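# Place yellow sponge beside blue foam block on desk

## Task

Set the yellow sponge down on the desk where the blue foam block sits, close beside it with just a narrow gap. The foam blocks must stay in their original positions and orientations, nothing new may end up on the floor, the cartons must remain standing upright on their desks, and the robot must not tip over or finish leaning. The arrangement only counts if it holds by itself, without the robot supporting anything at the end.

## Robot and tools

Robot: a Hello Robot Stretch 3 with one arm. It has a two-wheeled base (0.33 m long, 0.34 m wide), a lift that moves the arm up and down a mast, and an arm that telescopes out to the robot's right side. It cannot drive sideways, so to shift the gripper forward or back you drive the base. Spinning in place pivots about the point midway between the drive wheels, which sits 0.05 m behind the front edge. With the arm pulled in and the wrist folded, a spin sweeps a circle of radius 0.28 m. An unfolded, level wrist reaches outside that circle.

Frames: the base frame has its origin on the floor between the drive wheels, with x forward, y left and z up. hand_pose is reported in this frame, at the point where the closed fingertips meet. The odometry frame is the base frame as it was when the scene began. base_odometry counts wheel rotation only, so wheel slip shows up as travel. Heading runs from -3.142 to 3.142, positive to the left. turned_by_wheels and turned_by_imu give the turn since the previous result. base_tilt is in degrees; forward and right leans read positive, each with a fixed bias of up to about 4 degrees.

Tool execute_actions: argument actions is a list holding exactly one action or none. An empty list just reports state and images. An action may contain:
- base: exactly one command, and both are offsets from where the base last reported itself. {"translate_m": d} drives straight d metres, forward positive, range -1 to 1. {"rotate_rad": d} turns in place d radians, left (counter-clockwise) positive, range -3.2 to 3.2.
- joints: a single dictionary of absolute targets keyed by joint name. The ranges are: lift_m 0 to 1.1 (arm height); arm_m 0 to 0.52 (extension); wrist_yaw_rad -1.345 to 4.42 (0 points along the arm, positive swings toward the front, 3.0 folds over the base); wrist_pitch_rad -1.57 to 0.451 (0 level, negative tips the fingers down); wrist_roll_rad -2.911 to 2.911; gripper_m -0.089 to 0.179 (larger is wider; the real fingertip gap is smaller by about 0.007 when nearly shut and 0.025 when fully open); head_pan_rad -3.953 to 1.73 (0 forward, positive left, -1.57 looks along the arm); head_tilt_rad -1.53 to 0.419 (negative looks down).
- contact_limits: {"arm_m": effort percent, 1 to 100}. The arm halts with status contact_stop once its effort reaches that value. This is gentler for pushes; a value that is too low stops it immediately.
The optional cameras argument lists head_camera, nav_camera, wrist_camera, or all. Leaving it out means all; [] means none. The motions in one action begin together. A joint or base left out may still be driving toward its earlier target. An unknown key or an out-of-range value rejects the whole call. No action lasts more than 15 s.

wait {seconds: 0 to 10} commands nothing and returns state and images. zoom_image {camera, region [x0,y0,x1,y1]} gives a closer look at the latest full image, using at most 504x504 pixels. finished_scene {scene: 1 or 2} ends that scene for good; only call it once the sponge rests on its own. The task then has to stay achieved.

Results: base_status and joint_status report how each commanded motion ended. done means the target was reached; for the base it means the wheels turned the full amount, even if they slipped. off_target means it stopped short and may still be pushing. contact_stop, time_out and torque_fault drop the target. After contact_stop the arm or lift goes slack until it gets a new command. on_its_own describes anything not commanded in that call; there, "held at" is the target being held. motor_effort is a percentage with the peak value in brackets, and readings carry bias and noise. A rest effort flagged as outside its range suggests pushing or carrying a load. lidar_m gives 12 distances in 30-degree sectors: the 1st points straight ahead, they go counter-clockwise, the 4th is left, the 7th behind and the 10th right. They are measured 0.17 m above the floor, so they pick up table legs, not tabletops. "-" means nothing was detected. wrist_depth_mm and head_depth_mm are 7x7 grids of median depths in mm. If a call reports a stop, the remaining calls in that reply are skipped.

Gripper: to grasp, command gripper_m below the object's width. To let go, command at least 0.02 above the value at which the fingers touched it. Neither the reading nor done confirms a grasp, so check with the cameras. To re-squeeze, send a new value.

Speed: the base reaches 0.30 m/s only when stowed (lift_m below 0.30, arm_m below 0.03, wrist_yaw_rad above 2.54). Otherwise it is capped at 0.10 m/s.

Cautions: fold or unfold the wrist only with lift_m between 0.32 and 0.95, wrist_pitch_rad -0.4 and roll near 0. When folded, the lift may come down to 0.25. If wrist_yaw_rad is below -0.4, keep pitch at -0.5 or lower. Pushing with the arm against something solid while the gripper is above about 0.45 m can tip the robot, especially on a second push. Driving while gripping or pushing something fixed can also tip it. If you snag furniture, reverse the last move in small steps. On a lean, free the gripper and lower lift_m to about 0.2. The base, wrist and head have no contact stop. Wrist servos pushed hard switch off for 10 s. Avoid drops, slams, and knocking the foam blocks or the cartons. Loose objects may occasionally get a brief nudge from the environment. Camera calibrations are provided in OpenCV form, using the base frame as world.

Each tool is called after "Call:" as name([rows], argument=value, ...), one row to a line, values as JSON.

## Session

Call:
execute_actions([
  {"joints":{"head_pan_rad":-0.8,"head_tilt_rad":-0.6}},
])

Scene clock: 1.00 s.
base_odometry: x=+0.000 y=+0.000 heading=+0.000 (m, m, rad; odometry frame)
turned_by_wheels: +0.000 (rad since the last result)
turned_by_imu: +0.000 (rad since the last result)
base_tilt: forward=+2.9 right=+0.2 (deg)
lidar_m: 1.59 1.85 2.46 2.13 2.49 1.59 1.20 1.48 2.43 1.93 1.99 2.00
head_depth_mm: 1934 1786 2318 2086 1665 1367 1163 / 2099 2314 2512 2079 1661 1372 1173 / 2252 2489 2704 2110 1663 1373 1171 / 2408 2701 2833 2121 1673 1376 1175 / 2267 2467 2646 2141 1664 1384 1177 / 2024 2216 2418 2149 1688 1388 1187 / 1828 1985 2140 2137 1687 1394 1183
base_status: not commanded
joint_positions: lift_m=+0.552 arm_m=+0.003 wrist_yaw_rad=+3.038 wrist_pitch_rad=-0.320 wrist_roll_rad=+0.014 gripper_m=+0.037 head_pan_rad=-0.793 head_tilt_rad=-0.592
joint_status: all done
motor_effort: left_wheel=+0(0) right_wheel=+0(0) lift_m=+26(25) arm_m=+1(0) wrist_yaw_rad=+0(0) wrist_pitch_rad=+7(7) wrist_roll_rad=+0(0) gripper_m=+1(1) head_pan_rad=-4(48) head_tilt_rad=-4(38) (%)
hand_pose: x=+0.0031 y=+0.0866 z=+0.5878 quat_wxyz=(+0.149, +0.707, +0.075, +0.687) (m; base frame)
wrist_depth_mm: - - - - - - - / - - - - - - - / - - - - - - - / - - - - - - - / - - - - - - - / 871 889 - 930 984 - - / 721 738 753 774 793 826 826
pictures: head_camera (sideways: a quarter turn clockwise sets it upright), nav_camera (sideways: a quarter turn counterclockwise sets it upright), wrist_camera
camera_calibration (this result's frames):
head_camera: T_world_to_cam=[[-0.39353, 0.438613, -0.807931, 1.07822], [0.732522, 0.680624, 0.0127001, -0.0158632], [0.555468, -0.58683, -0.58914, 0.72562], [0, 0, 0, 1]] pos_world=[0.0328727, -0.0363078, 1.29882]
nav_camera: T_world_to_cam=[[0.403609, -0.418994, 0.813354, -1.01478], [-0.722427, -0.691444, 0.00229599, 0.054527], [0.561426, -0.588515, -0.581765, 0.711749], [0, 0, 0, 1]] pos_world=[0.0493731, 0.0313894, 1.23932]
wrist_camera: T_world_to_cam=[[0.992995, -0.106504, 0.0511729, -0.0316918], [-0.00526287, -0.472518, -0.881305, 0.589597], [0.118042, 0.874862, -0.469769, 0.360662], [0, 0, 0, 1]] pos_world=[-0.00800071, -0.0403094, 0.690665]
Images, in order (width x height): head_camera 896x504, nav_camera 672x504, wrist_camera 644x364.

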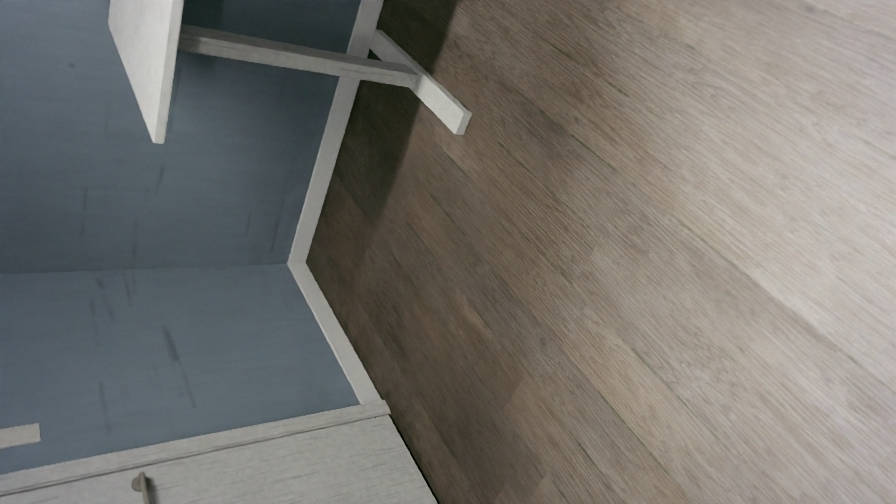

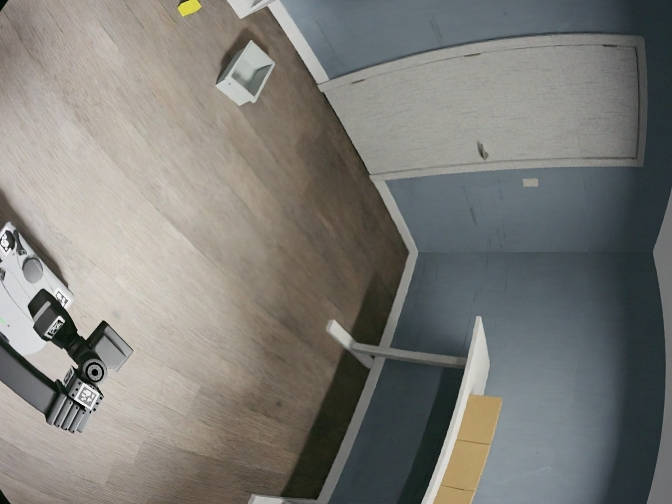

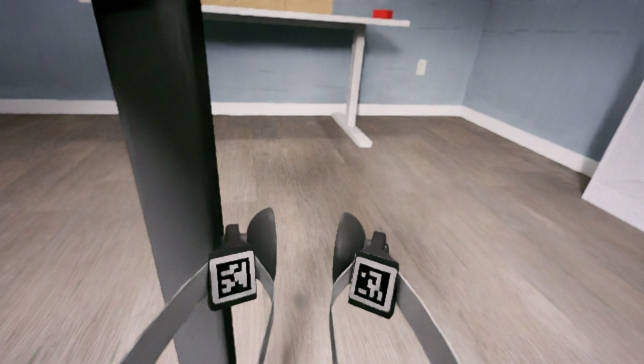

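Sponge on floor ahead-left.

Call:
execute_actions([
  {"joints":{"head_pan_rad":0.4,"head_tilt_rad":-0.8}},
], cameras=["head_camera","nav_camera"])

Call:
execute_actions([
  {"joints":{"head_pan_rad":1.7,"head_tilt_rad":-0.4}},
], cameras=["nav_camera"])

Call:
execute_actions([
  {"joints":{"head_pan_rad":-1.9,"head_tilt_rad":-0.4}},
], cameras=["nav_camera"])

Scene clock: 3.20 s.
base_odometry: x=+0.000 y=+0.000 heading=+0.000 (m, m, rad; odometry frame)
turned_by_wheels: +0.000 (rad since the last result)
turned_by_imu: +0.000 (rad since the last result)
base_tilt: forward=+3.0 right=+0.3 (deg)
lidar_m: 1.59 1.85 2.46 2.12 2.49 1.58 1.20 1.48 2.45 1.93 1.98 2.01
head_depth_mm: 1544 1767 1960 1666 1424 1245 1100 / 1553 1809 1990 1686 1445 1244 1102 / 1523 1795 1930 1699 1434 1243 1099 / 1555 1880 1966 1707 1440 1243 1103 / 1614 1949 2009 1706 1444 1250 1109 / 1638 1894 2030 1710 1449 1248 1111 / 1727 2142 2118 1728 1455 1255 1110
base_status: not commanded
joint_positions: lift_m=+0.552 arm_m=+0.003 wrist_yaw_rad=+3.038 wrist_pitch_rad=-0.320 wrist_roll_rad=+0.014 gripper_m=+0.037 head_pan_rad=+0.393 head_tilt_rad=-0.790
joint_status: all done
motor_effort: left_wheel=+0(0) right_wheel=+0(0) lift_m=+26(26) arm_m=+0(1) wrist_yaw_rad=+1(0) wrist_pitch_rad=+7(7) wrist_roll_rad=+0(0) gripper_m=+0(0) head_pan_rad=+4(53) head_tilt_rad=-6(26) (%)
hand_pose: x=+0.0031 y=+0.0866 z=+0.5878 quat_wxyz=(+0.149, +0.707, +0.075, +0.687) (m; base frame)
wrist_depth_mm: - - - - - - - / - - - - - - - / - - - - - - - / - - - - - - - / - - - - - - - / 875 894 - 925 977 991 - / 737 749 759 783 805 814 834
pictures: head_camera (sideways: a quarter turn clockwise sets it upright), nav_camera (sideways: a quarter turn counterclockwise sets it upright)
camera_calibration (this result's frames):
head_camera: T_world_to_cam=[[-0.690371, -0.256204, -0.67657, 0.908819], [-0.353672, 0.935345, 0.00669029, -0.00141077], [0.631113, 0.243903, -0.736348, 0.916636], [0, 0, 0, 1]] pos_world=[0.0484235, 0.0105922, 1.28985]
nav_camera: T_world_to_cam=[[0.677086, 0.273376, 0.683242, -0.846869], [0.369948, -0.929039, 0.00510806, 0.0442034], [0.636155, 0.249305, -0.730174, 0.904336], [0, 0, 0, 1]] pos_world=[-0.0182475, 0.0471242, 1.23871]
Images, in order (width x height): head_camera 896x504, nav_camera 672x504.

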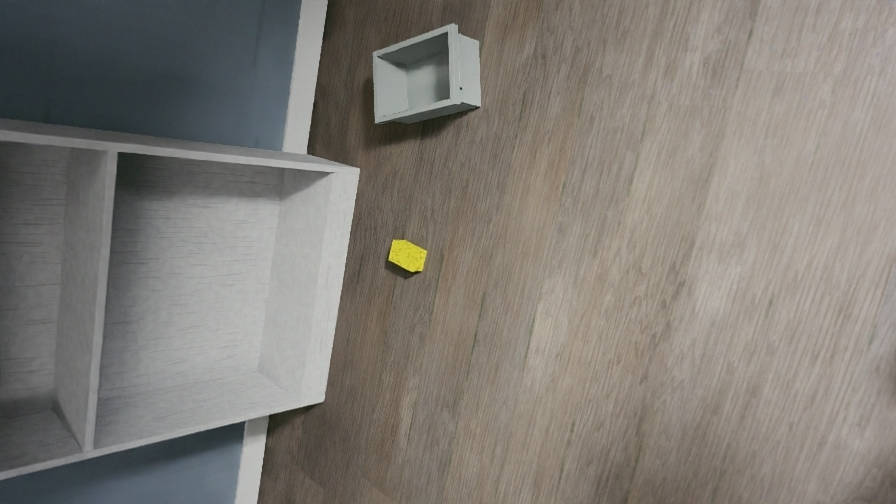

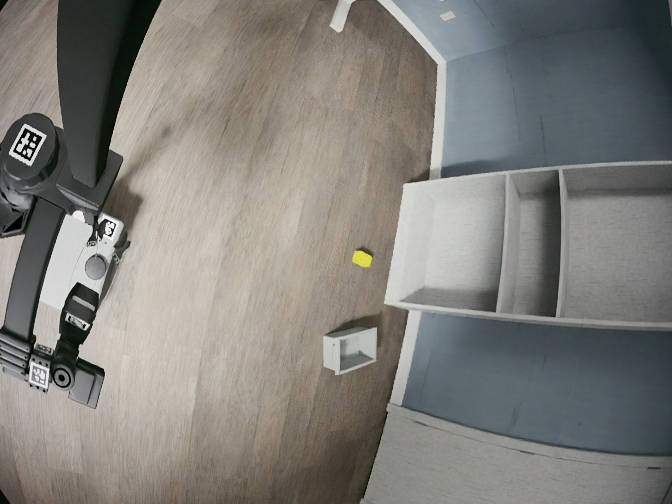

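Scene clock: 4.40 s.
base_odometry: x=+0.000 y=+0.000 heading=+0.000 (m, m, rad; odometry frame)
turned_by_wheels: +0.000 (rad since the last result)
turned_by_imu: +0.000 (rad since the last result)
base_tilt: forward=+2.9 right=+0.2 (deg)
lidar_m: 1.59 1.84 2.46 2.12 2.48 1.58 1.20 1.48 2.44 1.93 1.98 2.00
head_depth_mm: 2032 2183 2135 2513 2004 1573 1285 / 2004 2175 1792 2551 2024 1579 1287 / 2028 2181 1811 2538 2026 1585 1290 / 1996 2175 1806 2562 2037 1578 1296 / 2013 2184 1799 2580 2052 1581 1299 / 2033 2206 2275 2533 2044 1619 1337 / 2020 2181 2331 2581 - - -
base_status: not commanded
joint_positions: lift_m=+0.552 arm_m=+0.003 wrist_yaw_rad=+3.038 wrist_pitch_rad=-0.320 wrist_roll_rad=+0.014 gripper_m=+0.037 head_pan_rad=+1.693 head_tilt_rad=-0.409
joint_status: all done
motor_effort: left_wheel=+0(0) right_wheel=-1(0) lift_m=+25(25) arm_m=+0(1) wrist_yaw_rad=+0(0) wrist_pitch_rad=+6(6) wrist_roll_rad=+0(0) gripper_m=+0(0) head_pan_rad=+5(53) head_tilt_rad=+5(33) (%)
hand_pose: x=+0.0031 y=+0.0866 z=+0.5878 quat_wxyz=(+0.149, +0.707, +0.075, +0.687) (m; base frame)
wrist_depth_mm: - - - - - - - / - - - - - - - / - - - - - - - / - - - - - - - / - - - - - - - / 895 885 - 934 975 985 - / 742 736 769 773 799 817 835
pictures: nav_camera (sideways: a quarter turn counterclockwise sets it upright)
camera_calibration (this result's frames):
nav_camera: T_world_to_cam=[[-0.0450211, 0.421478, 0.905721, -1.1325], [0.994254, 0.107046, -0.000391993, 0.0475544], [-0.0971189, 0.900499, -0.423875, 0.510331], [0, 0, 0, 1]] pos_world=[-0.048705, 0.0126822, 1.24207]
Images, in order (width x height): nav_camera 672x504.

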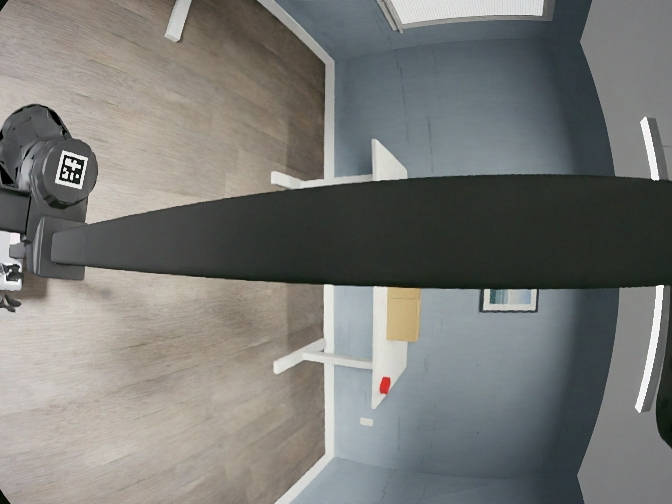

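Scene clock: 6.53 s.
base_odometry: x=+0.000 y=+0.000 heading=+0.000 (m, m, rad; odometry frame)
turned_by_wheels: +0.000 (rad since the last result)
turned_by_imu: +0.000 (rad since the last result)
base_tilt: forward=+2.9 right=+0.1 (deg)
lidar_m: 1.59 1.85 2.46 2.12 2.49 1.59 1.20 1.48 2.44 1.93 1.98 2.01
head_depth_mm: 2241 2365 2458 2581 1984 1559 1282 / 2329 2565 2754 2833 2023 1564 1293 / 2237 2413 2620 2727 2033 1578 1289 / 2126 2315 2483 2675 2035 1586 1304 / 2036 2174 1969 2496 2052 1599 1297 / 1938 2086 2037 2454 2052 1591 1302 / 1867 1947 1532 2320 2063 1602 1304
base_status: not commanded
joint_positions: lift_m=+0.552 arm_m=+0.003 wrist_yaw_rad=+3.038 wrist_pitch_rad=-0.320 wrist_roll_rad=+0.014 gripper_m=+0.037 head_pan_rad=-1.893 head_tilt_rad=-0.409
joint_status: all done
motor_effort: left_wheel=+0(0) right_wheel=+0(0) lift_m=+25(25) arm_m=+1(2) wrist_yaw_rad=+1(0) wrist_pitch_rad=+7(7) wrist_roll_rad=+0(0) gripper_m=+0(0) head_pan_rad=-4(52) head_tilt_rad=+5(5) (%)
hand_pose: x=+0.0031 y=+0.0866 z=+0.5878 quat_wxyz=(+0.149, +0.707, +0.075, +0.687) (m; base frame)
wrist_depth_mm: - - - - - - - / - - - - - - - / - - - - - - - / - - - - - - - / - - - - - - - / 874 885 - 942 981 992 - / 737 745 757 790 788 831 842
pictures: nav_camera (sideways: a quarter turn counterclockwise sets it upright)
camera_calibration (this result's frames):
nav_camera: T_world_to_cam=[[-0.140317, -0.399804, 0.905797, -1.13202], [-0.943853, 0.330365, -0.000394643, 0.0593803], [-0.299086, -0.854994, -0.423712, 0.511351], [0, 0, 0, 1]] pos_world=[0.0501421, -0.035002, 1.24207]
Images, in order (width x height): nav_camera 672x504.

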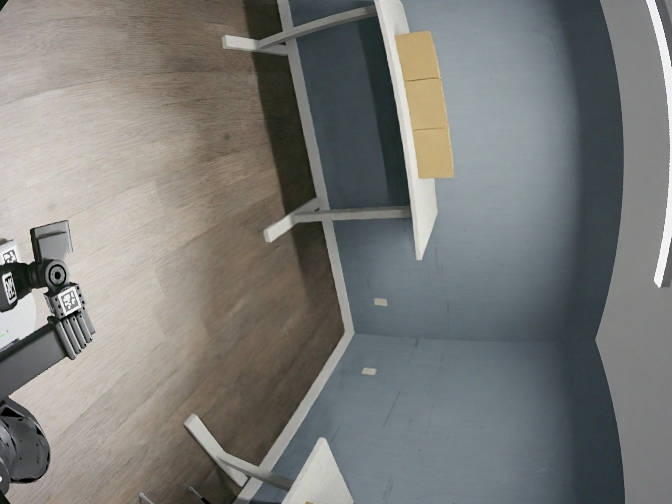

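Call:
execute_actions([
  {"joints":{"head_pan_rad":-3.2,"head_tilt_rad":-0.5,"lift_m":0.27}},
], cameras=["nav_camera","head_camera"])

Scene clock: 11.17 s.
base_odometry: x=+0.000 y=+0.000 heading=+0.000 (m, m, rad; odometry frame)
turned_by_wheels: +0.000 (rad since the last result)
turned_by_imu: +0.000 (rad since the last result)
base_tilt: forward=+2.9 right=+0.2 (deg)
lidar_m: 1.59 1.85 2.46 2.12 2.48 1.59 1.20 1.48 2.44 1.93 1.98 2.00
head_depth_mm: 1645 1825 1628 2185 1845 1464 1221 / 1628 1803 1311 1804 1826 1478 1228 / 1597 1767 1280 2142 1840 1478 1228 / 1579 1718 1255 1676 1770 1476 1223 / 1542 1686 1236 1406 1782 1476 1237 / 1519 1675 1208 1239 1812 1484 1240 / 1503 1611 1195 1225 1882 1498 1238
base_status: not commanded
joint_positions: lift_m=+0.271 arm_m=+0.003 wrist_yaw_rad=+3.038 wrist_pitch_rad=-0.320 wrist_roll_rad=+0.014 gripper_m=+0.037 head_pan_rad=-3.193 head_tilt_rad=-0.494
joint_status: all done
motor_effort: left_wheel=+0(0) right_wheel=-1(0) lift_m=+9(21) arm_m=+1(0) wrist_yaw_rad=+1(0) wrist_pitch_rad=+7(7) wrist_roll_rad=+0(0) gripper_m=+0(1) head_pan_rad=-4(52) head_tilt_rad=-4(15) (%)
hand_pose: x=+0.0031 y=+0.0866 z=+0.3061 quat_wxyz=(+0.149, +0.707, +0.076, +0.687) (m; base frame)
wrist_depth_mm: - - - - - - - / - - - - - - - / - - - - - - - / 817 840 903 922 949 992 - / 623 641 - 685 724 744 771 / 520 520 - 541 571 576 602 / 445 - - 478 470 484 495
pictures: head_camera (sideways: a quarter turn clockwise sets it upright), nav_camera (sideways: a quarter turn counterclockwise sets it upright)
camera_calibration (this result's frames):
head_camera: T_world_to_cam=[[0.504295, -0.0534456, -0.861876, 1.14308], [-0.0791075, -0.996745, 0.0155221, -0.014588], [-0.8599, 0.0603531, -0.506882, 0.627233], [0, 0, 0, 1]] pos_world=[-0.0382451, 0.00869655, 1.30335]
nav_camera: T_world_to_cam=[[-0.497978, 0.0321447, 0.866594, -1.0787], [0.0658985, 0.997826, 0.000855339, 0.0515935], [-0.864682, 0.0575332, -0.499013, 0.612784], [0, 0, 0, 1]] pos_world=[-0.0107073, -0.0520622, 1.24054]
Images, in order (width x height): head_camera 896x504, nav_camera 672x504.

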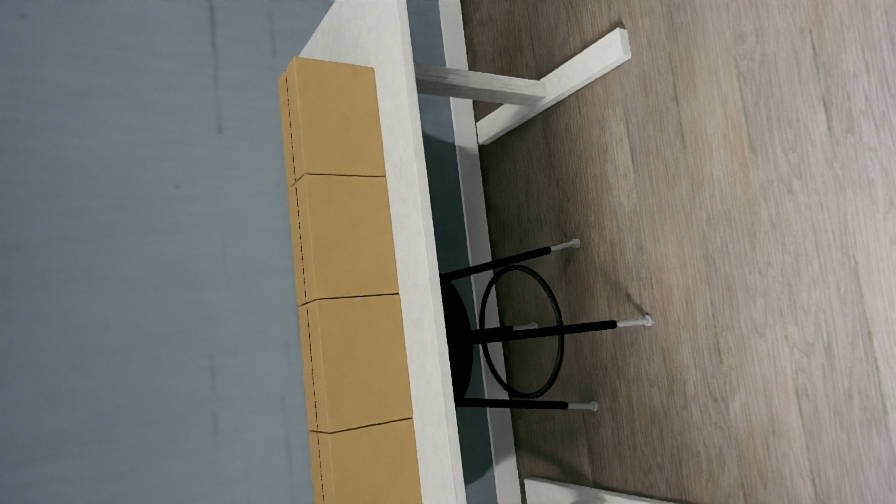

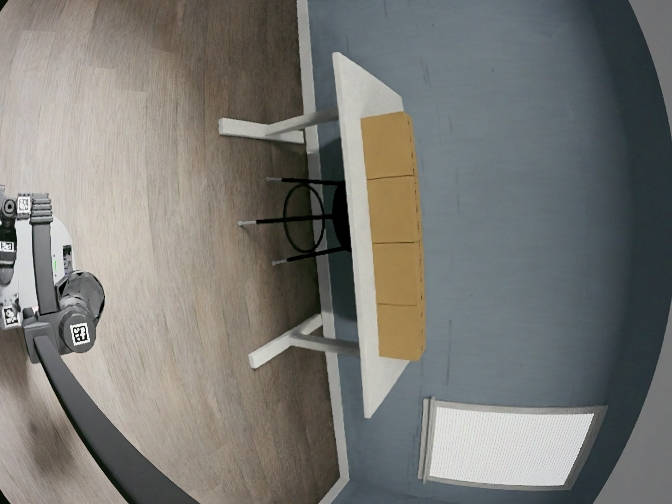

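Call:
execute_actions([
  {"base":{"rotate_rad":0.559}},
], cameras=[])

Call:
execute_actions([
  {"base":{"translate_m":0.943},"joints":{"head_pan_rad":1.4,"head_tilt_rad":-0.3}},
], cameras=["head_camera"])

Call:
execute_actions([
  {"base":{"rotate_rad":1.012},"joints":{"head_pan_rad":-2.9,"head_tilt_rad":-0.3}},
], cameras=["head_camera"])

Call:
execute_actions([
  {"joints":{"lift_m":0.4,"wrist_pitch_rad":-0.4}},
], cameras=[])

Call:
execute_actions([
  {"joints":{"wrist_yaw_rad":0,"head_pan_rad":-1.57,"head_tilt_rad":-1.1,"gripper_m":0.17}},
], cameras=[])

Call:
execute_actions([
  {"joints":{"wrist_pitch_rad":-1.5,"arm_m":0.1}},
])

Scene clock: 15.93 s.
base_odometry: x=+0.000 y=+0.000 heading=+0.559 (m, m, rad; odometry frame)
turned_by_wheels: +0.559 (rad since the last result)
turned_by_imu: +0.555 (rad since the last result)
base_tilt: forward=+3.0 right=+0.3 (deg)
lidar_m: 1.84 2.12 2.13 2.07 1.59 1.20 1.49 2.45 1.93 1.98 1.98 1.58
head_depth_mm: 1494 1605 1168 1208 1754 1462 1218 / 1551 1681 1220 1573 1815 1472 1223 / 1610 1776 1268 2152 1851 1480 1231 / 1664 1827 1808 2158 1800 1480 1236 / 1735 1922 2111 2326 1865 1473 1232 / 1811 2005 2246 2408 1861 1478 1244 / 1898 2097 2409 2493 1878 1495 1249
base_status: done
joint_positions: lift_m=+0.271 arm_m=+0.003 wrist_yaw_rad=+3.038 wrist_pitch_rad=-0.320 wrist_roll_rad=+0.014 gripper_m=+0.037 head_pan_rad=-3.193 head_tilt_rad=-0.494
joint_status: not commanded
motor_effort: left_wheel=-2(10) right_wheel=+1(7) lift_m=+9(9) arm_m=+1(1) wrist_yaw_rad=+0(1) wrist_pitch_rad=+7(8) wrist_roll_rad=+0(0) gripper_m=+0(0) head_pan_rad=-4(4) head_tilt_rad=-3(3) (%)
hand_pose: x=+0.0031 y=+0.0866 z=+0.3061 quat_wxyz=(+0.149, +0.707, +0.076, +0.687) (m; base frame)
wrist_depth_mm: - - - - - - - / - - - - - - - / - - - - - - - / 802 821 886 912 953 982 - / 638 650 - 689 726 743 768 / 507 525 - 544 570 578 598 / 451 - - 481 474 481 494
pictures: none
No camera images: the call's "cameras" was empty. Leave "cameras" out to get every camera's image.

Scene clock: 20.73 s.
base_odometry: x=+0.800 y=+0.500 heading=+0.559 (m, m, rad; odometry frame)
turned_by_wheels: +0.000 (rad since the last result)
turned_by_imu: +0.001 (rad since the last result)
base_tilt: forward=+2.9 right=+0.3 (deg)
lidar_m: 0.91 1.41 1.59 2.07 2.11 2.09 2.09 2.65 2.29 1.55 0.78 0.77
head_depth_mm: 1621 1715 1823 1975 2070 1737 1380 / 1656 1754 1885 1744 2131 1723 1378 / 1715 1817 1942 1650 2214 1750 1392 / 1733 1854 2001 1503 2231 1751 1392 / 1776 1919 2059 1522 2308 1754 1399 / 1837 1963 2135 1571 2369 1755 1411 / 1900 2046 2206 1616 2398 1767 1398
base_status: done
joint_positions: lift_m=+0.271 arm_m=+0.003 wrist_yaw_rad=+3.038 wrist_pitch_rad=-0.320 wrist_roll_rad=+0.014 gripper_m=+0.037 head_pan_rad=+1.393 head_tilt_rad=-0.309
joint_status: all done
motor_effort: left_wheel=-2(8) right_wheel=+1(5) lift_m=+9(9) arm_m=+1(1) wrist_yaw_rad=+0(0) wrist_pitch_rad=+7(7) wrist_roll_rad=+0(0) gripper_m=+0(0) head_pan_rad=+4(52) head_tilt_rad=+6(24) (%)
hand_pose: x=+0.0031 y=+0.0866 z=+0.3060 quat_wxyz=(+0.149, +0.707, +0.076, +0.687) (m; base frame)
wrist_depth_mm: - - - - - - - / - - - - - - - / - - - - - - - / 807 820 881 907 952 - - / 636 630 - 680 717 739 767 / 518 523 - 556 573 585 596 / 446 - - 478 462 486 497
pictures: head_camera (sideways: a quarter turn clockwise sets it upright)
camera_calibration (this result's frames):
head_camera: T_world_to_cam=[[-0.0872291, -0.329569, -0.940093, 1.24873], [-0.979364, 0.201075, 0.0203818, -0.0154275], [0.182312, 0.922471, -0.340308, 0.404116], [0, 0, 0, 1]] pos_world=[0.0201414, 0.0418606, 1.31176]
Images, in order (width x height): head_camera 896x504.

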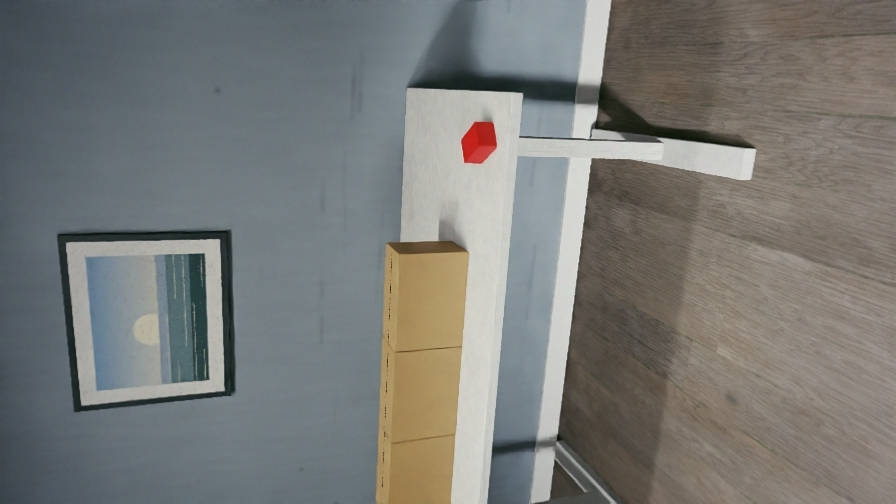

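Scene clock: 23.17 s.
base_odometry: x=+0.800 y=+0.500 heading=+1.571 (m, m, rad; odometry frame)
turned_by_wheels: +1.012 (rad since the last result)
turned_by_imu: +1.003 (rad since the last result)
base_tilt: forward=+2.9 right=+0.1 (deg)
lidar_m: 1.59 2.06 2.09 2.26 2.51 2.66 2.29 1.63 1.12 0.77 0.91 1.35
head_depth_mm: 2204 2409 2455 2706 2314 1751 1386 / 2259 2421 2525 2719 2313 1727 1374 / 2294 2448 2599 2766 2339 1747 1388 / 2297 2474 2627 2846 2364 1755 1401 / 2384 2473 2669 2873 2356 1749 1404 / 2389 2516 2659 2792 2378 1758 1403 / 2109 2094 2148 2177 2115 1774 1410
base_status: done
joint_positions: lift_m=+0.271 arm_m=+0.003 wrist_yaw_rad=+3.038 wrist_pitch_rad=-0.320 wrist_roll_rad=+0.014 gripper_m=+0.037 head_pan_rad=-2.893 head_tilt_rad=-0.309
joint_status: all done
motor_effort: left_wheel=-1(9) right_wheel=+1(7) lift_m=+9(9) arm_m=+0(2) wrist_yaw_rad=+0(0) wrist_pitch_rad=+7(7) wrist_roll_rad=+0(0) gripper_m=+0(0) head_pan_rad=-4(53) head_tilt_rad=+6(5) (%)
hand_pose: x=+0.0031 y=+0.0866 z=+0.3060 quat_wxyz=(+0.149, +0.707, +0.076, +0.687) (m; base frame)
wrist_depth_mm: - - - - - - - / - - - - - - - / - - - - - - - / 825 842 878 930 939 991 - / 620 643 - 693 708 738 759 / 514 523 - 550 567 586 609 / 454 - - 483 470 487 498
pictures: head_camera (sideways: a quarter turn clockwise sets it upright)
camera_calibration (this result's frames):
head_camera: T_world_to_cam=[[0.336042, 0.0569679, -0.940122, 1.24619], [0.222276, -0.974771, 0.0203839, -0.0227603], [-0.915243, -0.215816, -0.340227, 0.410706], [0, 0, 0, 1]] pos_world=[-0.0378177, -0.00454184, 1.31177]
Images, in order (width x height): head_camera 896x504.

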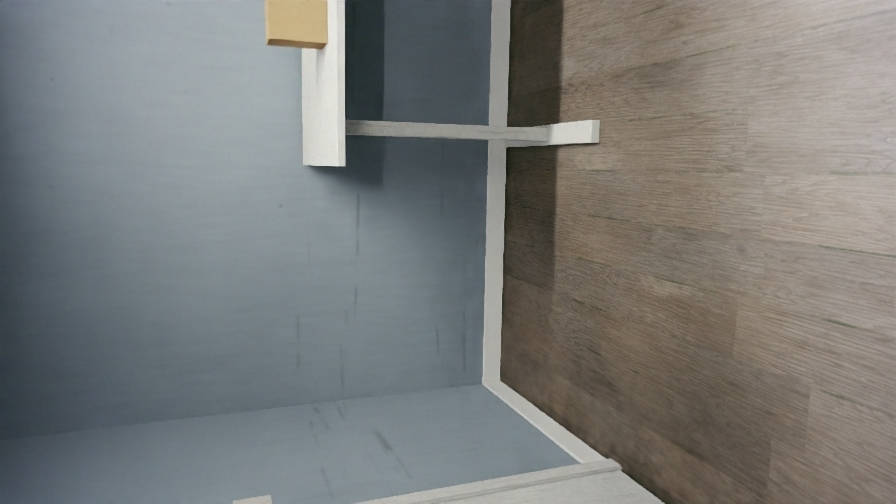

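Scene clock: 25.17 s.
base_odometry: x=+0.800 y=+0.500 heading=+1.571 (m, m, rad; odometry frame)
turned_by_wheels: +0.000 (rad since the last result)
turned_by_imu: +0.000 (rad since the last result)
base_tilt: forward=+2.9 right=+0.2 (deg)
lidar_m: 1.60 2.06 2.08 2.26 2.51 2.66 2.28 1.63 1.12 0.77 0.91 1.35
head_depth_mm: 2249 2380 2482 2697 2333 1729 1375 / 2273 2369 2526 2699 2319 1725 1382 / 2311 2421 2586 2819 2346 1751 1392 / 2294 2476 2620 2841 2349 1750 1393 / 2338 2510 2691 2860 2369 1743 1399 / 2364 2501 2639 2841 2361 1774 1408 / 2116 2133 2163 2118 2110 1765 1398
base_status: not commanded
joint_positions: lift_m=+0.399 arm_m=+0.003 wrist_yaw_rad=+3.038 wrist_pitch_rad=-0.415 wrist_roll_rad=+0.014 gripper_m=+0.037 head_pan_rad=-2.893 head_tilt_rad=-0.309
joint_status: all done
motor_effort: left_wheel=-1(1) right_wheel=+2(1) lift_m=+39(40) arm_m=+1(1) wrist_yaw_rad=+1(0) wrist_pitch_rad=+5(6) wrist_roll_rad=+0(0) gripper_m=+0(0) head_pan_rad=-4(3) head_tilt_rad=+5(6) (%)
hand_pose: x=+0.0020 y=+0.0758 z=+0.4127 quat_wxyz=(+0.182, +0.703, +0.108, +0.679) (m; base frame)
wrist_depth_mm: - - - - - - - / - - - - - - - / - - - - - - - / 900 914 981 998 - - - / 735 747 - 785 828 850 849 / 606 633 - 647 674 698 709 / 535 551 545 571 562 585 595
pictures: none
No camera images: the call's "cameras" was empty. Leave "cameras" out to get every camera's image.

Scene clock: 27.70 s.
base_odometry: x=+0.800 y=+0.500 heading=+1.571 (m, m, rad; odometry frame)
turned_by_wheels: +0.000 (rad since the last result)
turned_by_imu: +0.000 (rad since the last result)
base_tilt: forward=+2.9 right=+0.2 (deg)
lidar_m: 1.59 2.06 2.09 2.26 2.51 2.66 2.29 1.63 1.12 0.77 0.91 1.35
head_depth_mm: 1085 1346 1535 1344 1255 1163 - / 1047 1322 1525 1356 1264 1190 - / 802 1057 1418 1383 1297 - - / 821 1214 1409 1382 1260 1185 - / 824 1182 1393 1380 1264 1170 1087 / 824 1158 1385 1372 1262 1168 1086 / 821 1141 1385 1360 1269 1167 1088
base_status: not commanded
joint_positions: lift_m=+0.399 arm_m=+0.003 wrist_yaw_rad=+0.002 wrist_pitch_rad=-0.415 wrist_roll_rad=+0.014 gripper_m=+0.170 head_pan_rad=-1.577 head_tilt_rad=-1.086
joint_status: all done
motor_effort: left_wheel=-2(2) right_wheel=+1(1) lift_m=+39(39) arm_m=+0(1) wrist_yaw_rad=-1(0) wrist_pitch_rad=+6(6) wrist_roll_rad=+0(0) gripper_m=+0(81) head_pan_rad=+4(54) head_tilt_rad=-7(47) (%)
hand_pose: x=-0.0210 y=-0.3727 z=+0.4127 quat_wxyz=(+0.688, +0.146, -0.696, -0.146) (m; base frame)
wrist_depth_mm: 635 658 666 685 612 771 777 / 687 710 725 760 819 859 880 / 736 771 787 827 893 952 979 / 712 753 770 802 985 - - / 615 635 662 695 811 870 873 / - 627 640 640 684 - 606 / 523 535 545 567 569 548 537
pictures: none
No camera images: the call's "cameras" was empty. Leave "cameras" out to get every camera's image.

Scene clock: 29.63 s.
base_odometry: x=+0.800 y=+0.500 heading=+1.571 (m, m, rad; odometry frame)
turned_by_wheels: +0.000 (rad since the last result)
turned_by_imu: +0.000 (rad since the last result)
base_tilt: forward=+3.0 right=+0.2 (deg)
lidar_m: 1.60 2.07 2.09 2.26 2.52 2.67 2.29 1.62 1.12 0.77 0.91 1.36
head_depth_mm: 1082 1361 1529 1338 1250 1162 - / 1044 1330 1513 1369 1267 1183 - / 806 1063 1409 1392 - - - / 819 1215 1394 1396 1252 1197 - / 818 1187 1396 1362 1264 1165 1077 / 820 1163 1379 1378 1270 1173 1084 / 824 1136 1377 1354 1280 1171 1086
base_status: not commanded
joint_positions: lift_m=+0.399 arm_m=+0.100 wrist_yaw_rad=+0.001 wrist_pitch_rad=-1.495 wrist_roll_rad=+0.014 gripper_m=+0.170 head_pan_rad=-1.577 head_tilt_rad=-1.086
joint_status: all done
motor_effort: left_wheel=-1(2) right_wheel=+1(1) lift_m=+39(39) arm_m=+6(6) wrist_yaw_rad=-1(2) wrist_pitch_rad=-2(6) wrist_roll_rad=+0(0) gripper_m=+0(0) head_pan_rad=+5(4) head_tilt_rad=-7(8) (%)
hand_pose: x=-0.0216 y=-0.2398 z=+0.2806 quat_wxyz=(+0.515, +0.478, -0.521, -0.484) (m; base frame)
wrist_depth_mm: 415 425 429 387 440 442 430 / 423 425 434 434 442 447 445 / 430 434 438 449 449 449 452 / 437 446 441 449 454 461 468 / 439 452 447 457 454 464 469 / - 451 457 - - - 480 / 457 463 463 - - - 480
pictures: head_camera (sideways: a quarter turn clockwise sets it upright), nav_camera (sideways: a quarter turn counterclockwise sets it upright), wrist_camera
camera_calibration (this result's frames):
head_camera: T_world_to_cam=[[0.0332208, 0.901234, -0.432057, 0.585862], [0.999268, -0.0381455, -0.00273455, 0.00260714], [-0.0189455, -0.431651, -0.901842, 1.13574], [0, 0, 0, 1]] pos_world=[-0.000550907, -0.0376573, 1.27739]
nav_camera: T_world_to_cam=[[-0.0122498, -0.897863, 0.440104, -0.525907], [-0.999798, 0.0180128, 0.00891987, 0.047599], [-0.0159363, -0.439906, -0.897902, 1.12636], [0, 0, 0, 1]] pos_world=[0.0590972, 0.0224435, 1.24239]
wrist_camera: T_world_to_cam=[[-0.998662, -0.0462585, 0.0231072, -0.046914], [-0.0438602, 0.994483, 0.0952838, 0.241449], [-0.0273874, 0.0941428, -0.995182, 0.46191], [0, 0, 0, 1]] pos_world=[-0.0236108, -0.285772, 0.437762]
Images, in order (width x height): head_camera 896x504, nav_camera 672x504, wrist_camera 644x364.

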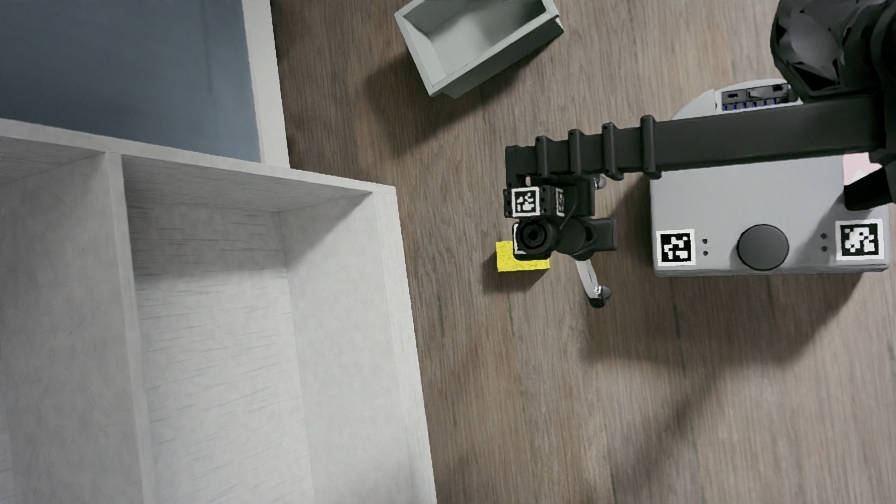

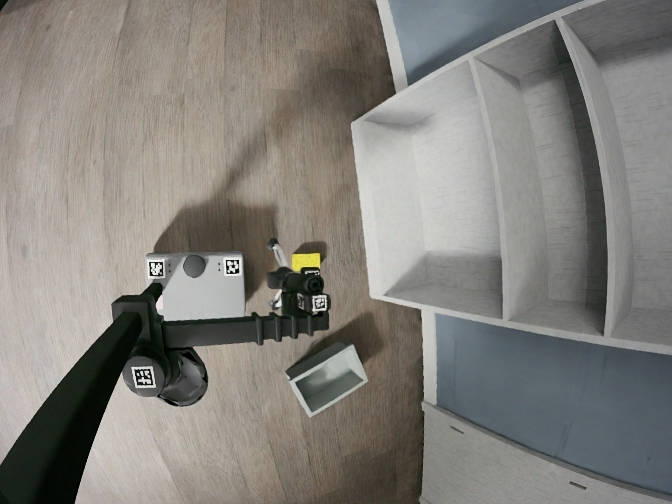

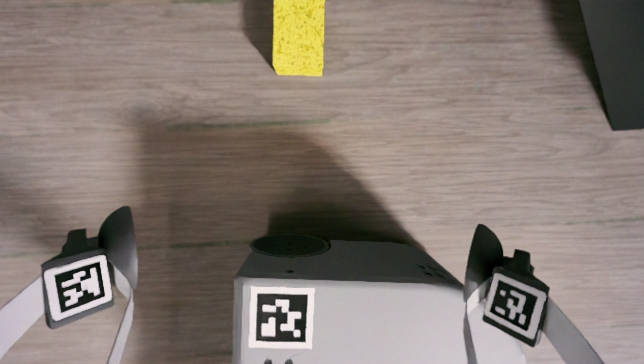

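Call:
execute_actions([
  {"joints":{"arm_m":0.305,"lift_m":0.2,"gripper_m":0.13}},
], cameras=["wrist_camera"])

Call:
execute_actions([
  {"joints":{"lift_m":0.145}},
], cameras=["wrist_camera"])

Call:
execute_actions([
  {"joints":{"gripper_m":0.02}},
], cameras=[])

Call:
execute_actions([
  {"base":{"translate_m":0.75},"joints":{"lift_m":1.1,"arm_m":0,"head_pan_rad":0.9,"head_tilt_rad":-0.4}},
])

Scene clock: 34.40 s.
base_odometry: x=+0.800 y=+0.500 heading=+1.571 (m, m, rad; odometry frame)
turned_by_wheels: +0.000 (rad since the last result)
turned_by_imu: +0.000 (rad since the last result)
base_tilt: forward=+3.0 right=+0.3 (deg)
lidar_m: 1.59 2.05 2.09 2.26 2.51 2.66 2.29 1.63 1.12 0.77 0.91 1.35
head_depth_mm: 1083 1352 1534 1340 1251 1168 1084 / 1044 1322 1506 1369 1255 1193 - / 801 1061 1409 1412 1261 - - / 818 1210 1386 1388 1260 1193 - / 821 1189 1395 1365 1271 1174 1084 / 820 1161 1372 1381 1265 1170 1084 / 822 1150 1373 1359 1269 1170 1082
base_status: not commanded
joint_positions: lift_m=+0.201 arm_m=+0.305 wrist_yaw_rad=+0.000 wrist_pitch_rad=-1.497 wrist_roll_rad=+0.014 gripper_m=+0.130 head_pan_rad=-1.577 head_tilt_rad=-1.086
joint_status: all done
motor_effort: left_wheel=-2(2) right_wheel=+1(1) lift_m=+9(33) arm_m=+7(4) wrist_yaw_rad=+0(1) wrist_pitch_rad=-2(2) wrist_roll_rad=+0(0) gripper_m=+1(84) head_pan_rad=+5(4) head_tilt_rad=-7(8) (%)
hand_pose: x=-0.0216 y=-0.4445 z=+0.0822 quat_wxyz=(+0.515, +0.478, -0.521, -0.485) (m; base frame)
wrist_depth_mm: 230 231 233 236 238 241 242 / 234 236 237 239 241 245 247 / 236 238 240 243 244 249 249 / 240 242 200 245 248 254 256 / 244 245 203 249 252 256 258 / 250 - 250 253 255 260 263 / 251 253 256 260 260 262 266
pictures: wrist_camera
camera_calibration (this result's frames):
wrist_camera: T_world_to_cam=[[-0.998698, -0.045513, 0.0230493, -0.051458], [-0.0430885, 0.994395, 0.0965547, 0.463771], [-0.0273146, 0.0954358, -0.995061, 0.284283], [0, 0, 0, 1]] pos_world=[-0.0236427, -0.490644, 0.239286]
Images, in order (width x height): wrist_camera 644x364.

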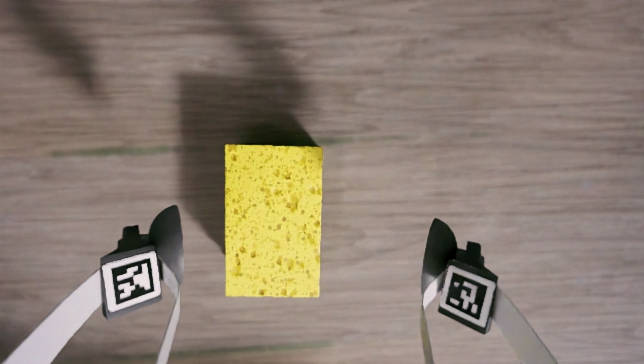

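Scene clock: 35.73 s.
base_odometry: x=+0.800 y=+0.500 heading=+1.571 (m, m, rad; odometry frame)
turned_by_wheels: +0.000 (rad since the last result)
turned_by_imu: +0.000 (rad since the last result)
base_tilt: forward=+3.0 right=+0.2 (deg)
lidar_m: 1.60 2.06 2.08 2.26 2.51 2.66 2.28 1.63 1.12 0.77 0.91 1.35
head_depth_mm: 1080 1350 1518 1342 1246 1168 1082 / 1050 1323 1519 1361 1267 1198 - / 803 1064 1409 1405 1274 - - / 820 1220 1398 1400 1248 1195 - / 820 1193 1394 1360 1267 1170 1090 / 820 1154 1379 1370 1279 1172 1079 / 821 1138 1380 1360 1276 1173 1086
base_status: not commanded
joint_positions: lift_m=+0.146 arm_m=+0.305 wrist_yaw_rad=+0.000 wrist_pitch_rad=-1.497 wrist_roll_rad=+0.014 gripper_m=+0.130 head_pan_rad=-1.577 head_tilt_rad=-1.086
joint_status: all done
motor_effort: left_wheel=-1(1) right_wheel=+1(1) lift_m=+9(10) arm_m=+6(7) wrist_yaw_rad=+0(0) wrist_pitch_rad=-2(2) wrist_roll_rad=+0(0) gripper_m=+0(1) head_pan_rad=+4(4) head_tilt_rad=-7(7) (%)
hand_pose: x=-0.0216 y=-0.4445 z=+0.0272 quat_wxyz=(+0.515, +0.478, -0.521, -0.485) (m; base frame)
wrist_depth_mm: 177 179 181 182 184 186 188 / 179 181 183 186 187 188 190 / 182 185 186 187 189 191 193 / 185 187 144 146 193 196 197 / 189 189 146 148 196 198 200 / 191 - 149 151 198 200 204 / 196 195 151 199 202 204 207
pictures: wrist_camera
camera_calibration (this result's frames):
wrist_camera: T_world_to_cam=[[-0.998698, -0.0455133, 0.0230491, -0.0501906], [-0.0430886, 0.994394, 0.0965589, 0.469083], [-0.0273146, 0.09544, -0.99506, 0.22956], [0, 0, 0, 1]] pos_world=[-0.0236427, -0.490647, 0.184289]
Images, in order (width x height): wrist_camera 644x364.

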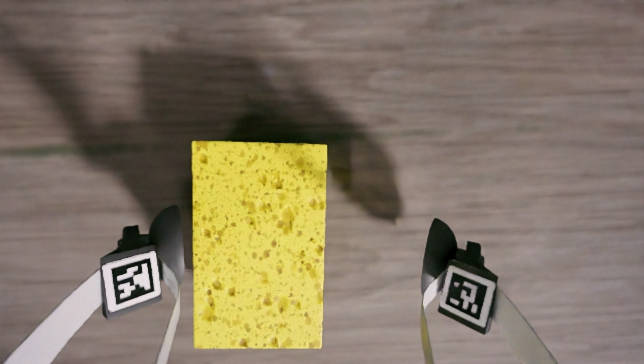

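Scene clock: 37.33 s.
base_odometry: x=+0.800 y=+0.500 heading=+1.571 (m, m, rad; odometry frame)
turned_by_wheels: +0.000 (rad since the last result)
turned_by_imu: +0.000 (rad since the last result)
base_tilt: forward=+3.0 right=+0.2 (deg)
lidar_m: 1.60 2.05 2.09 2.26 2.51 2.65 2.29 1.63 1.12 0.77 0.91 1.35
head_depth_mm: 1083 1349 1529 1342 1248 1164 1081 / 1049 1319 1510 1359 1261 1195 - / 805 1061 1419 1403 1263 - - / 818 1216 1397 1411 1251 1198 - / 819 1188 1400 1369 1269 1173 1081 / 822 1156 1377 1372 1269 1178 1091 / 821 1135 1384 1351 1276 1174 1091
base_status: not commanded
joint_positions: lift_m=+0.146 arm_m=+0.305 wrist_yaw_rad=+0.000 wrist_pitch_rad=-1.497 wrist_roll_rad=+0.014 gripper_m=+0.021 head_pan_rad=-1.577 head_tilt_rad=-1.086
joint_status: all done
motor_effort: left_wheel=-1(2) right_wheel=+1(1) lift_m=+9(9) arm_m=+6(6) wrist_yaw_rad=+0(0) wrist_pitch_rad=-2(2) wrist_roll_rad=+0(0) gripper_m=-17(91) head_pan_rad=+4(4) head_tilt_rad=-7(7) (%)
hand_pose: x=-0.0216 y=-0.4445 z=+0.0272 quat_wxyz=(+0.515, +0.478, -0.521, -0.485) (m; base frame)
wrist_depth_mm: 178 179 180 182 185 185 189 / 179 182 184 184 187 189 190 / 183 185 185 188 189 192 193 / 186 187 187 142 192 195 197 / 188 190 144 145 195 198 200 / 191 191 146 147 199 199 203 / 193 196 197 149 201 205 207
pictures: none
No camera images: the call's "cameras" was empty. Leave "cameras" out to get every camera's image.

Scene clock: 46.83 s.
base_odometry: x=+0.800 y=+1.250 heading=+1.571 (m, m, rad; odometry frame)
turned_by_wheels: +0.000 (rad since the last result)
turned_by_imu: +0.000 (rad since the last result)
base_tilt: forward=+2.9 right=+0.2 (deg)
lidar_m: 1.28 0.87 1.66 2.79 2.38 3.36 3.05 1.18 0.99 0.69 0.99 1.26
head_depth_mm: 1118 1203 1298 1288 912 690 1248 / 1202 1311 1415 1282 915 760 1290 / 1302 1438 1552 923 906 1477 1294 / 1439 1581 1710 1014 924 1605 1303 / 1592 1763 1881 1110 1058 1588 1297 / 1788 1982 2148 1228 1900 1599 1303 / 2039 2268 2614 1414 2060 1602 1310
base_status: done
joint_positions: lift_m=+1.096 arm_m=+0.003 wrist_yaw_rad=+0.000 wrist_pitch_rad=-1.497 wrist_roll_rad=+0.014 gripper_m=+0.021 head_pan_rad=+0.893 head_tilt_rad=-0.409
joint_status: all done
joint sent to its limit — the command would take lift_m past its upper limit and arm_m past its lower limit, so those joints were sent only as far as their limits.
motor_effort: left_wheel=-2(3) right_wheel=+1(4) lift_m=+39(40) arm_m=-4(4) wrist_yaw_rad=+0(0) wrist_pitch_rad=-1(1) wrist_roll_rad=+0(0) gripper_m=-17(16) head_pan_rad=+4(54) head_tilt_rad=+5(43) (%)
hand_pose: x=-0.0216 y=-0.1430 z=+0.9778 quat_wxyz=(+0.515, +0.478, -0.521, -0.485) (m; base frame)
wrist_depth_mm: - - - - - - - / - - - - - - - / - - - - - - - / - - - 142 - - - / - - 144 145 - - - / - - 146 146 - - - / - - - 149 - - -
pictures: head_camera (sideways: a quarter turn clockwise sets it upright), nav_camera (sideways: a quarter turn counterclockwise sets it upright), wrist_camera
camera_calibration (this result's frames):
head_camera: T_world_to_cam=[[-0.291981, -0.318691, -0.901767, 1.19997], [-0.761844, 0.647514, 0.0178394, -0.013442], [0.578222, 0.692215, -0.431854, 0.520835], [0, 0, 0, 1]] pos_world=[0.0389682, 0.0305925, 1.30725]
nav_camera: T_world_to_cam=[[0.270788, 0.325774, 0.905839, -1.13459], [0.769564, -0.63857, -0.000396121, 0.0489304], [0.578313, 0.697208, -0.423621, 0.505881], [0, 0, 0, 1]] pos_world=[-0.0229801, 0.0481603, 1.24207]
wrist_camera: T_world_to_cam=[[-0.998697, -0.0455266, 0.0230372, -0.0583691], [-0.0430959, 0.994368, 0.096821, 0.077239], [-0.0273154, 0.0957021, -0.995035, 1.14668], [0, 0, 0, 1]] pos_world=[-0.0236424, -0.189201, 1.13485]
Images, in order (width x height): head_camera 896x504, nav_camera 672x504, wrist_camera 644x364.

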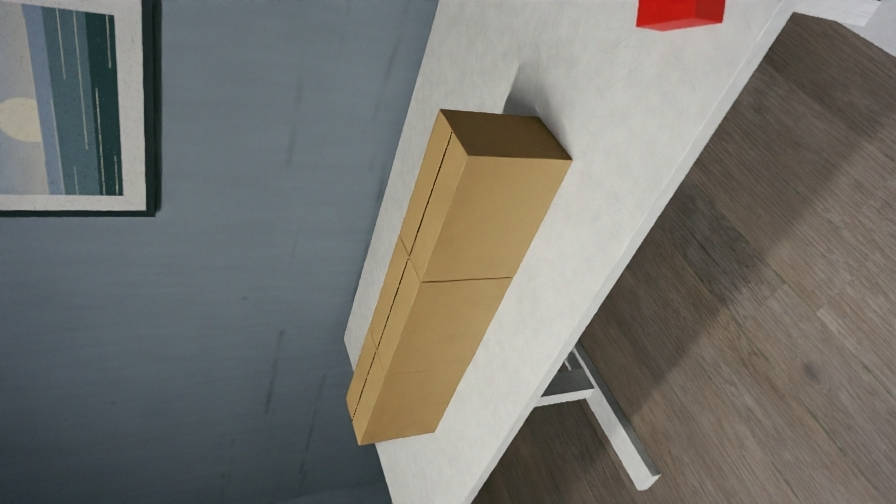

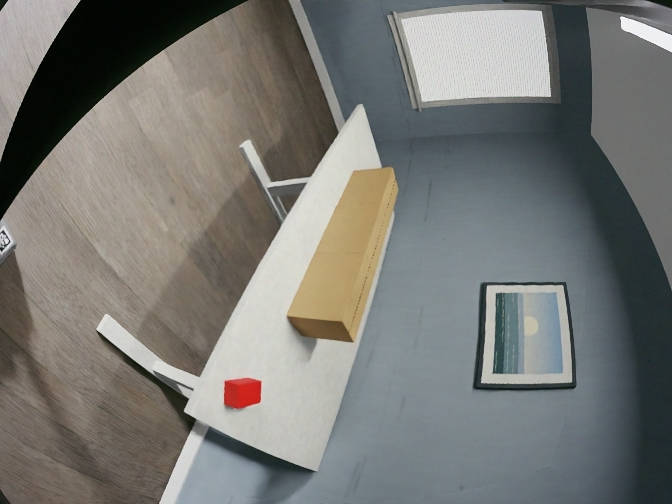

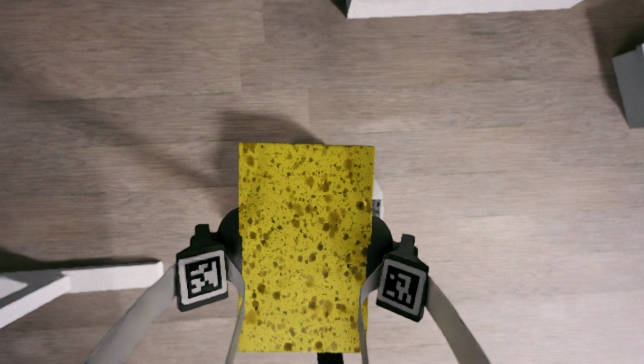

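Call:
execute_actions([
  {"base":{"rotate_rad":1.67},"joints":{"head_pan_rad":-1.3,"head_tilt_rad":-0.7}},
], cameras=[])

Call:
execute_actions([
  {"base":{"translate_m":0.7},"joints":{"arm_m":0.5,"wrist_pitch_rad":-1.0}},
])

Scene clock: 52.00 s.
base_odometry: x=+0.800 y=+1.250 heading=-3.043 (m, m, rad; odometry frame)
turned_by_wheels: +1.670 (rad since the last result)
turned_by_imu: +1.662 (rad since the last result)
base_tilt: forward=+3.0 right=+0.3 (deg)
lidar_m: 2.38 2.51 3.35 3.04 1.22 0.69 0.76 1.01 1.33 0.87 0.87 1.66
head_depth_mm: 1021 1146 1301 - - - - / 1043 1174 1362 1567 1608 - - / 1066 1203 1079 925 1505 1288 - / 1097 1244 1083 801 1394 1271 1134 / 1119 1281 1086 845 1504 1313 1127 / 1153 1307 1055 845 1547 1312 1129 / 1184 1336 855 850 1555 1310 1143
base_status: done
joint_positions: lift_m=+1.096 arm_m=+0.003 wrist_yaw_rad=+0.000 wrist_pitch_rad=-1.497 wrist_roll_rad=+0.014 gripper_m=+0.021 head_pan_rad=-1.293 head_tilt_rad=-0.691
joint_status: all done
motor_effort: left_wheel=-1(7) right_wheel=+1(5) lift_m=+40(40) arm_m=-4(3) wrist_yaw_rad=+0(0) wrist_pitch_rad=-2(2) wrist_roll_rad=+0(0) gripper_m=-17(17) head_pan_rad=-4(53) head_tilt_rad=-5(29) (%)
hand_pose: x=-0.0216 y=-0.1430 z=+0.9778 quat_wxyz=(+0.515, +0.478, -0.521, -0.485) (m; base frame)
wrist_depth_mm: - - - - - - - / - - - - - - - / - - - - - - - / - - - 143 - - - / - - 144 145 - - - / - - 146 146 - - 935 / - - - 150 - - 787
pictures: none
No camera images: the call's "cameras" was empty. Leave "cameras" out to get every camera's image.

Scene clock: 60.23 s.
base_odometry: x=+0.103 y=+1.181 heading=-3.043 (m, m, rad; odometry frame)
turned_by_wheels: +0.000 (rad since the last result)
turned_by_imu: -0.002 (rad since the last result)
base_tilt: forward=+3.0 right=+0.2 (deg)
lidar_m: 1.69 1.69 2.32 3.08 2.32 1.67 1.37 1.74 0.96 1.28 1.11 1.82
head_depth_mm: - 683 714 762 733 1296 1132 / 1041 1151 733 779 742 1301 1126 / 1072 1211 749 790 1430 1306 1127 / 1097 1246 771 813 1463 1303 1133 / 1123 1279 784 824 1489 1301 1138 / 1153 1297 811 849 1514 1307 1135 / 1184 1334 825 849 1485 1311 1146
base_status: done
joint_positions: lift_m=+1.096 arm_m=+0.500 wrist_yaw_rad=+0.000 wrist_pitch_rad=-1.011 wrist_roll_rad=+0.014 gripper_m=+0.021 head_pan_rad=-1.293 head_tilt_rad=-0.691
joint_status: all done
motor_effort: left_wheel=-1(5) right_wheel=+1(4) lift_m=+40(40) arm_m=+7(7) wrist_yaw_rad=+1(1) wrist_pitch_rad=+4(5) wrist_roll_rad=+0(0) gripper_m=-17(17) head_pan_rad=-4(4) head_tilt_rad=-5(5) (%)
hand_pose: x=-0.0216 y=-0.7603 z=+1.0052 quat_wxyz=(+0.615, +0.340, -0.623, -0.345) (m; base frame)
wrist_depth_mm: 585 595 617 615 623 649 634 / 546 552 570 573 589 610 626 / 502 508 519 530 539 564 573 / 469 474 469 143 501 511 530 / 442 445 144 145 471 474 489 / 249 252 146 147 263 268 461 / 235 238 236 149 247 253 426
pictures: head_camera (sideways: a quarter turn clockwise sets it upright), nav_camera (sideways: a quarter turn counterclockwise sets it upright), wrist_camera
camera_calibration (this result's frames):
head_camera: T_world_to_cam=[[-0.155973, 0.64794, -0.745551, 0.995456], [0.969578, 0.24459, 0.00972715, -0.0134373], [0.188657, -0.721352, -0.666378, 0.828332], [0, 0, 0, 1]] pos_world=[0.012022, -0.0441905, 1.29428]
nav_camera: T_world_to_cam=[[0.174386, -0.636113, 0.751631, -0.932928], [-0.965524, -0.260288, 0.0037275, 0.0541466], [0.193269, -0.726368, -0.659573, 0.815212], [0, 0, 0, 1]] pos_world=[0.0574144, 0.0127892, 1.23871]
wrist_camera: T_world_to_cam=[[-0.998688, -0.0297897, 0.0416399, -0.0938011], [-0.0433764, 0.924366, -0.379034, 1.11346], [-0.0271992, -0.380343, -0.924445, 0.800153], [0, 0, 0, 1]] pos_world=[-0.0236168, -0.727704, 1.16564]
Images, in order (width x height): head_camera 896x504, nav_camera 672x504, wrist_camera 644x364.

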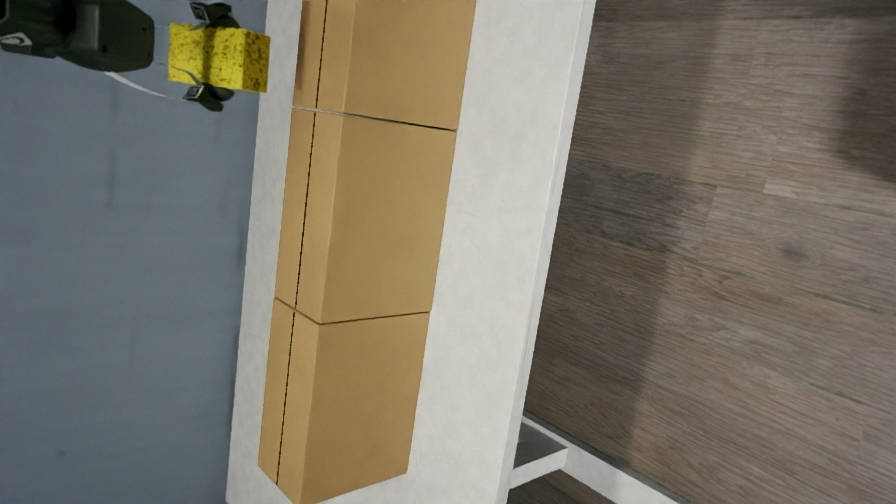

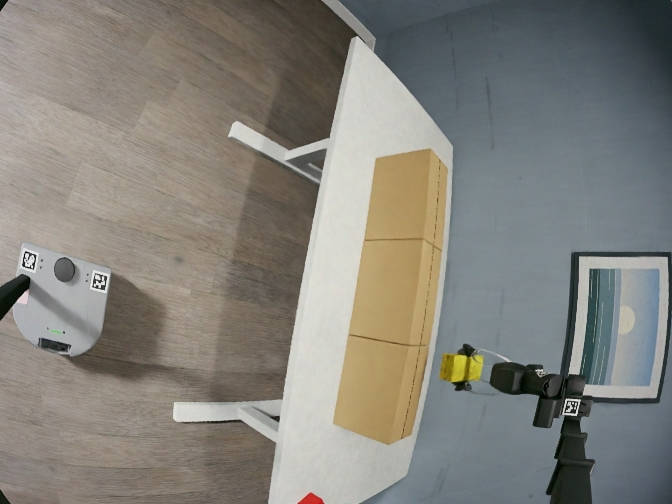

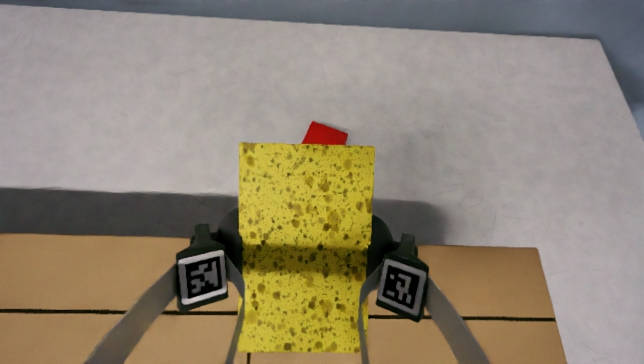

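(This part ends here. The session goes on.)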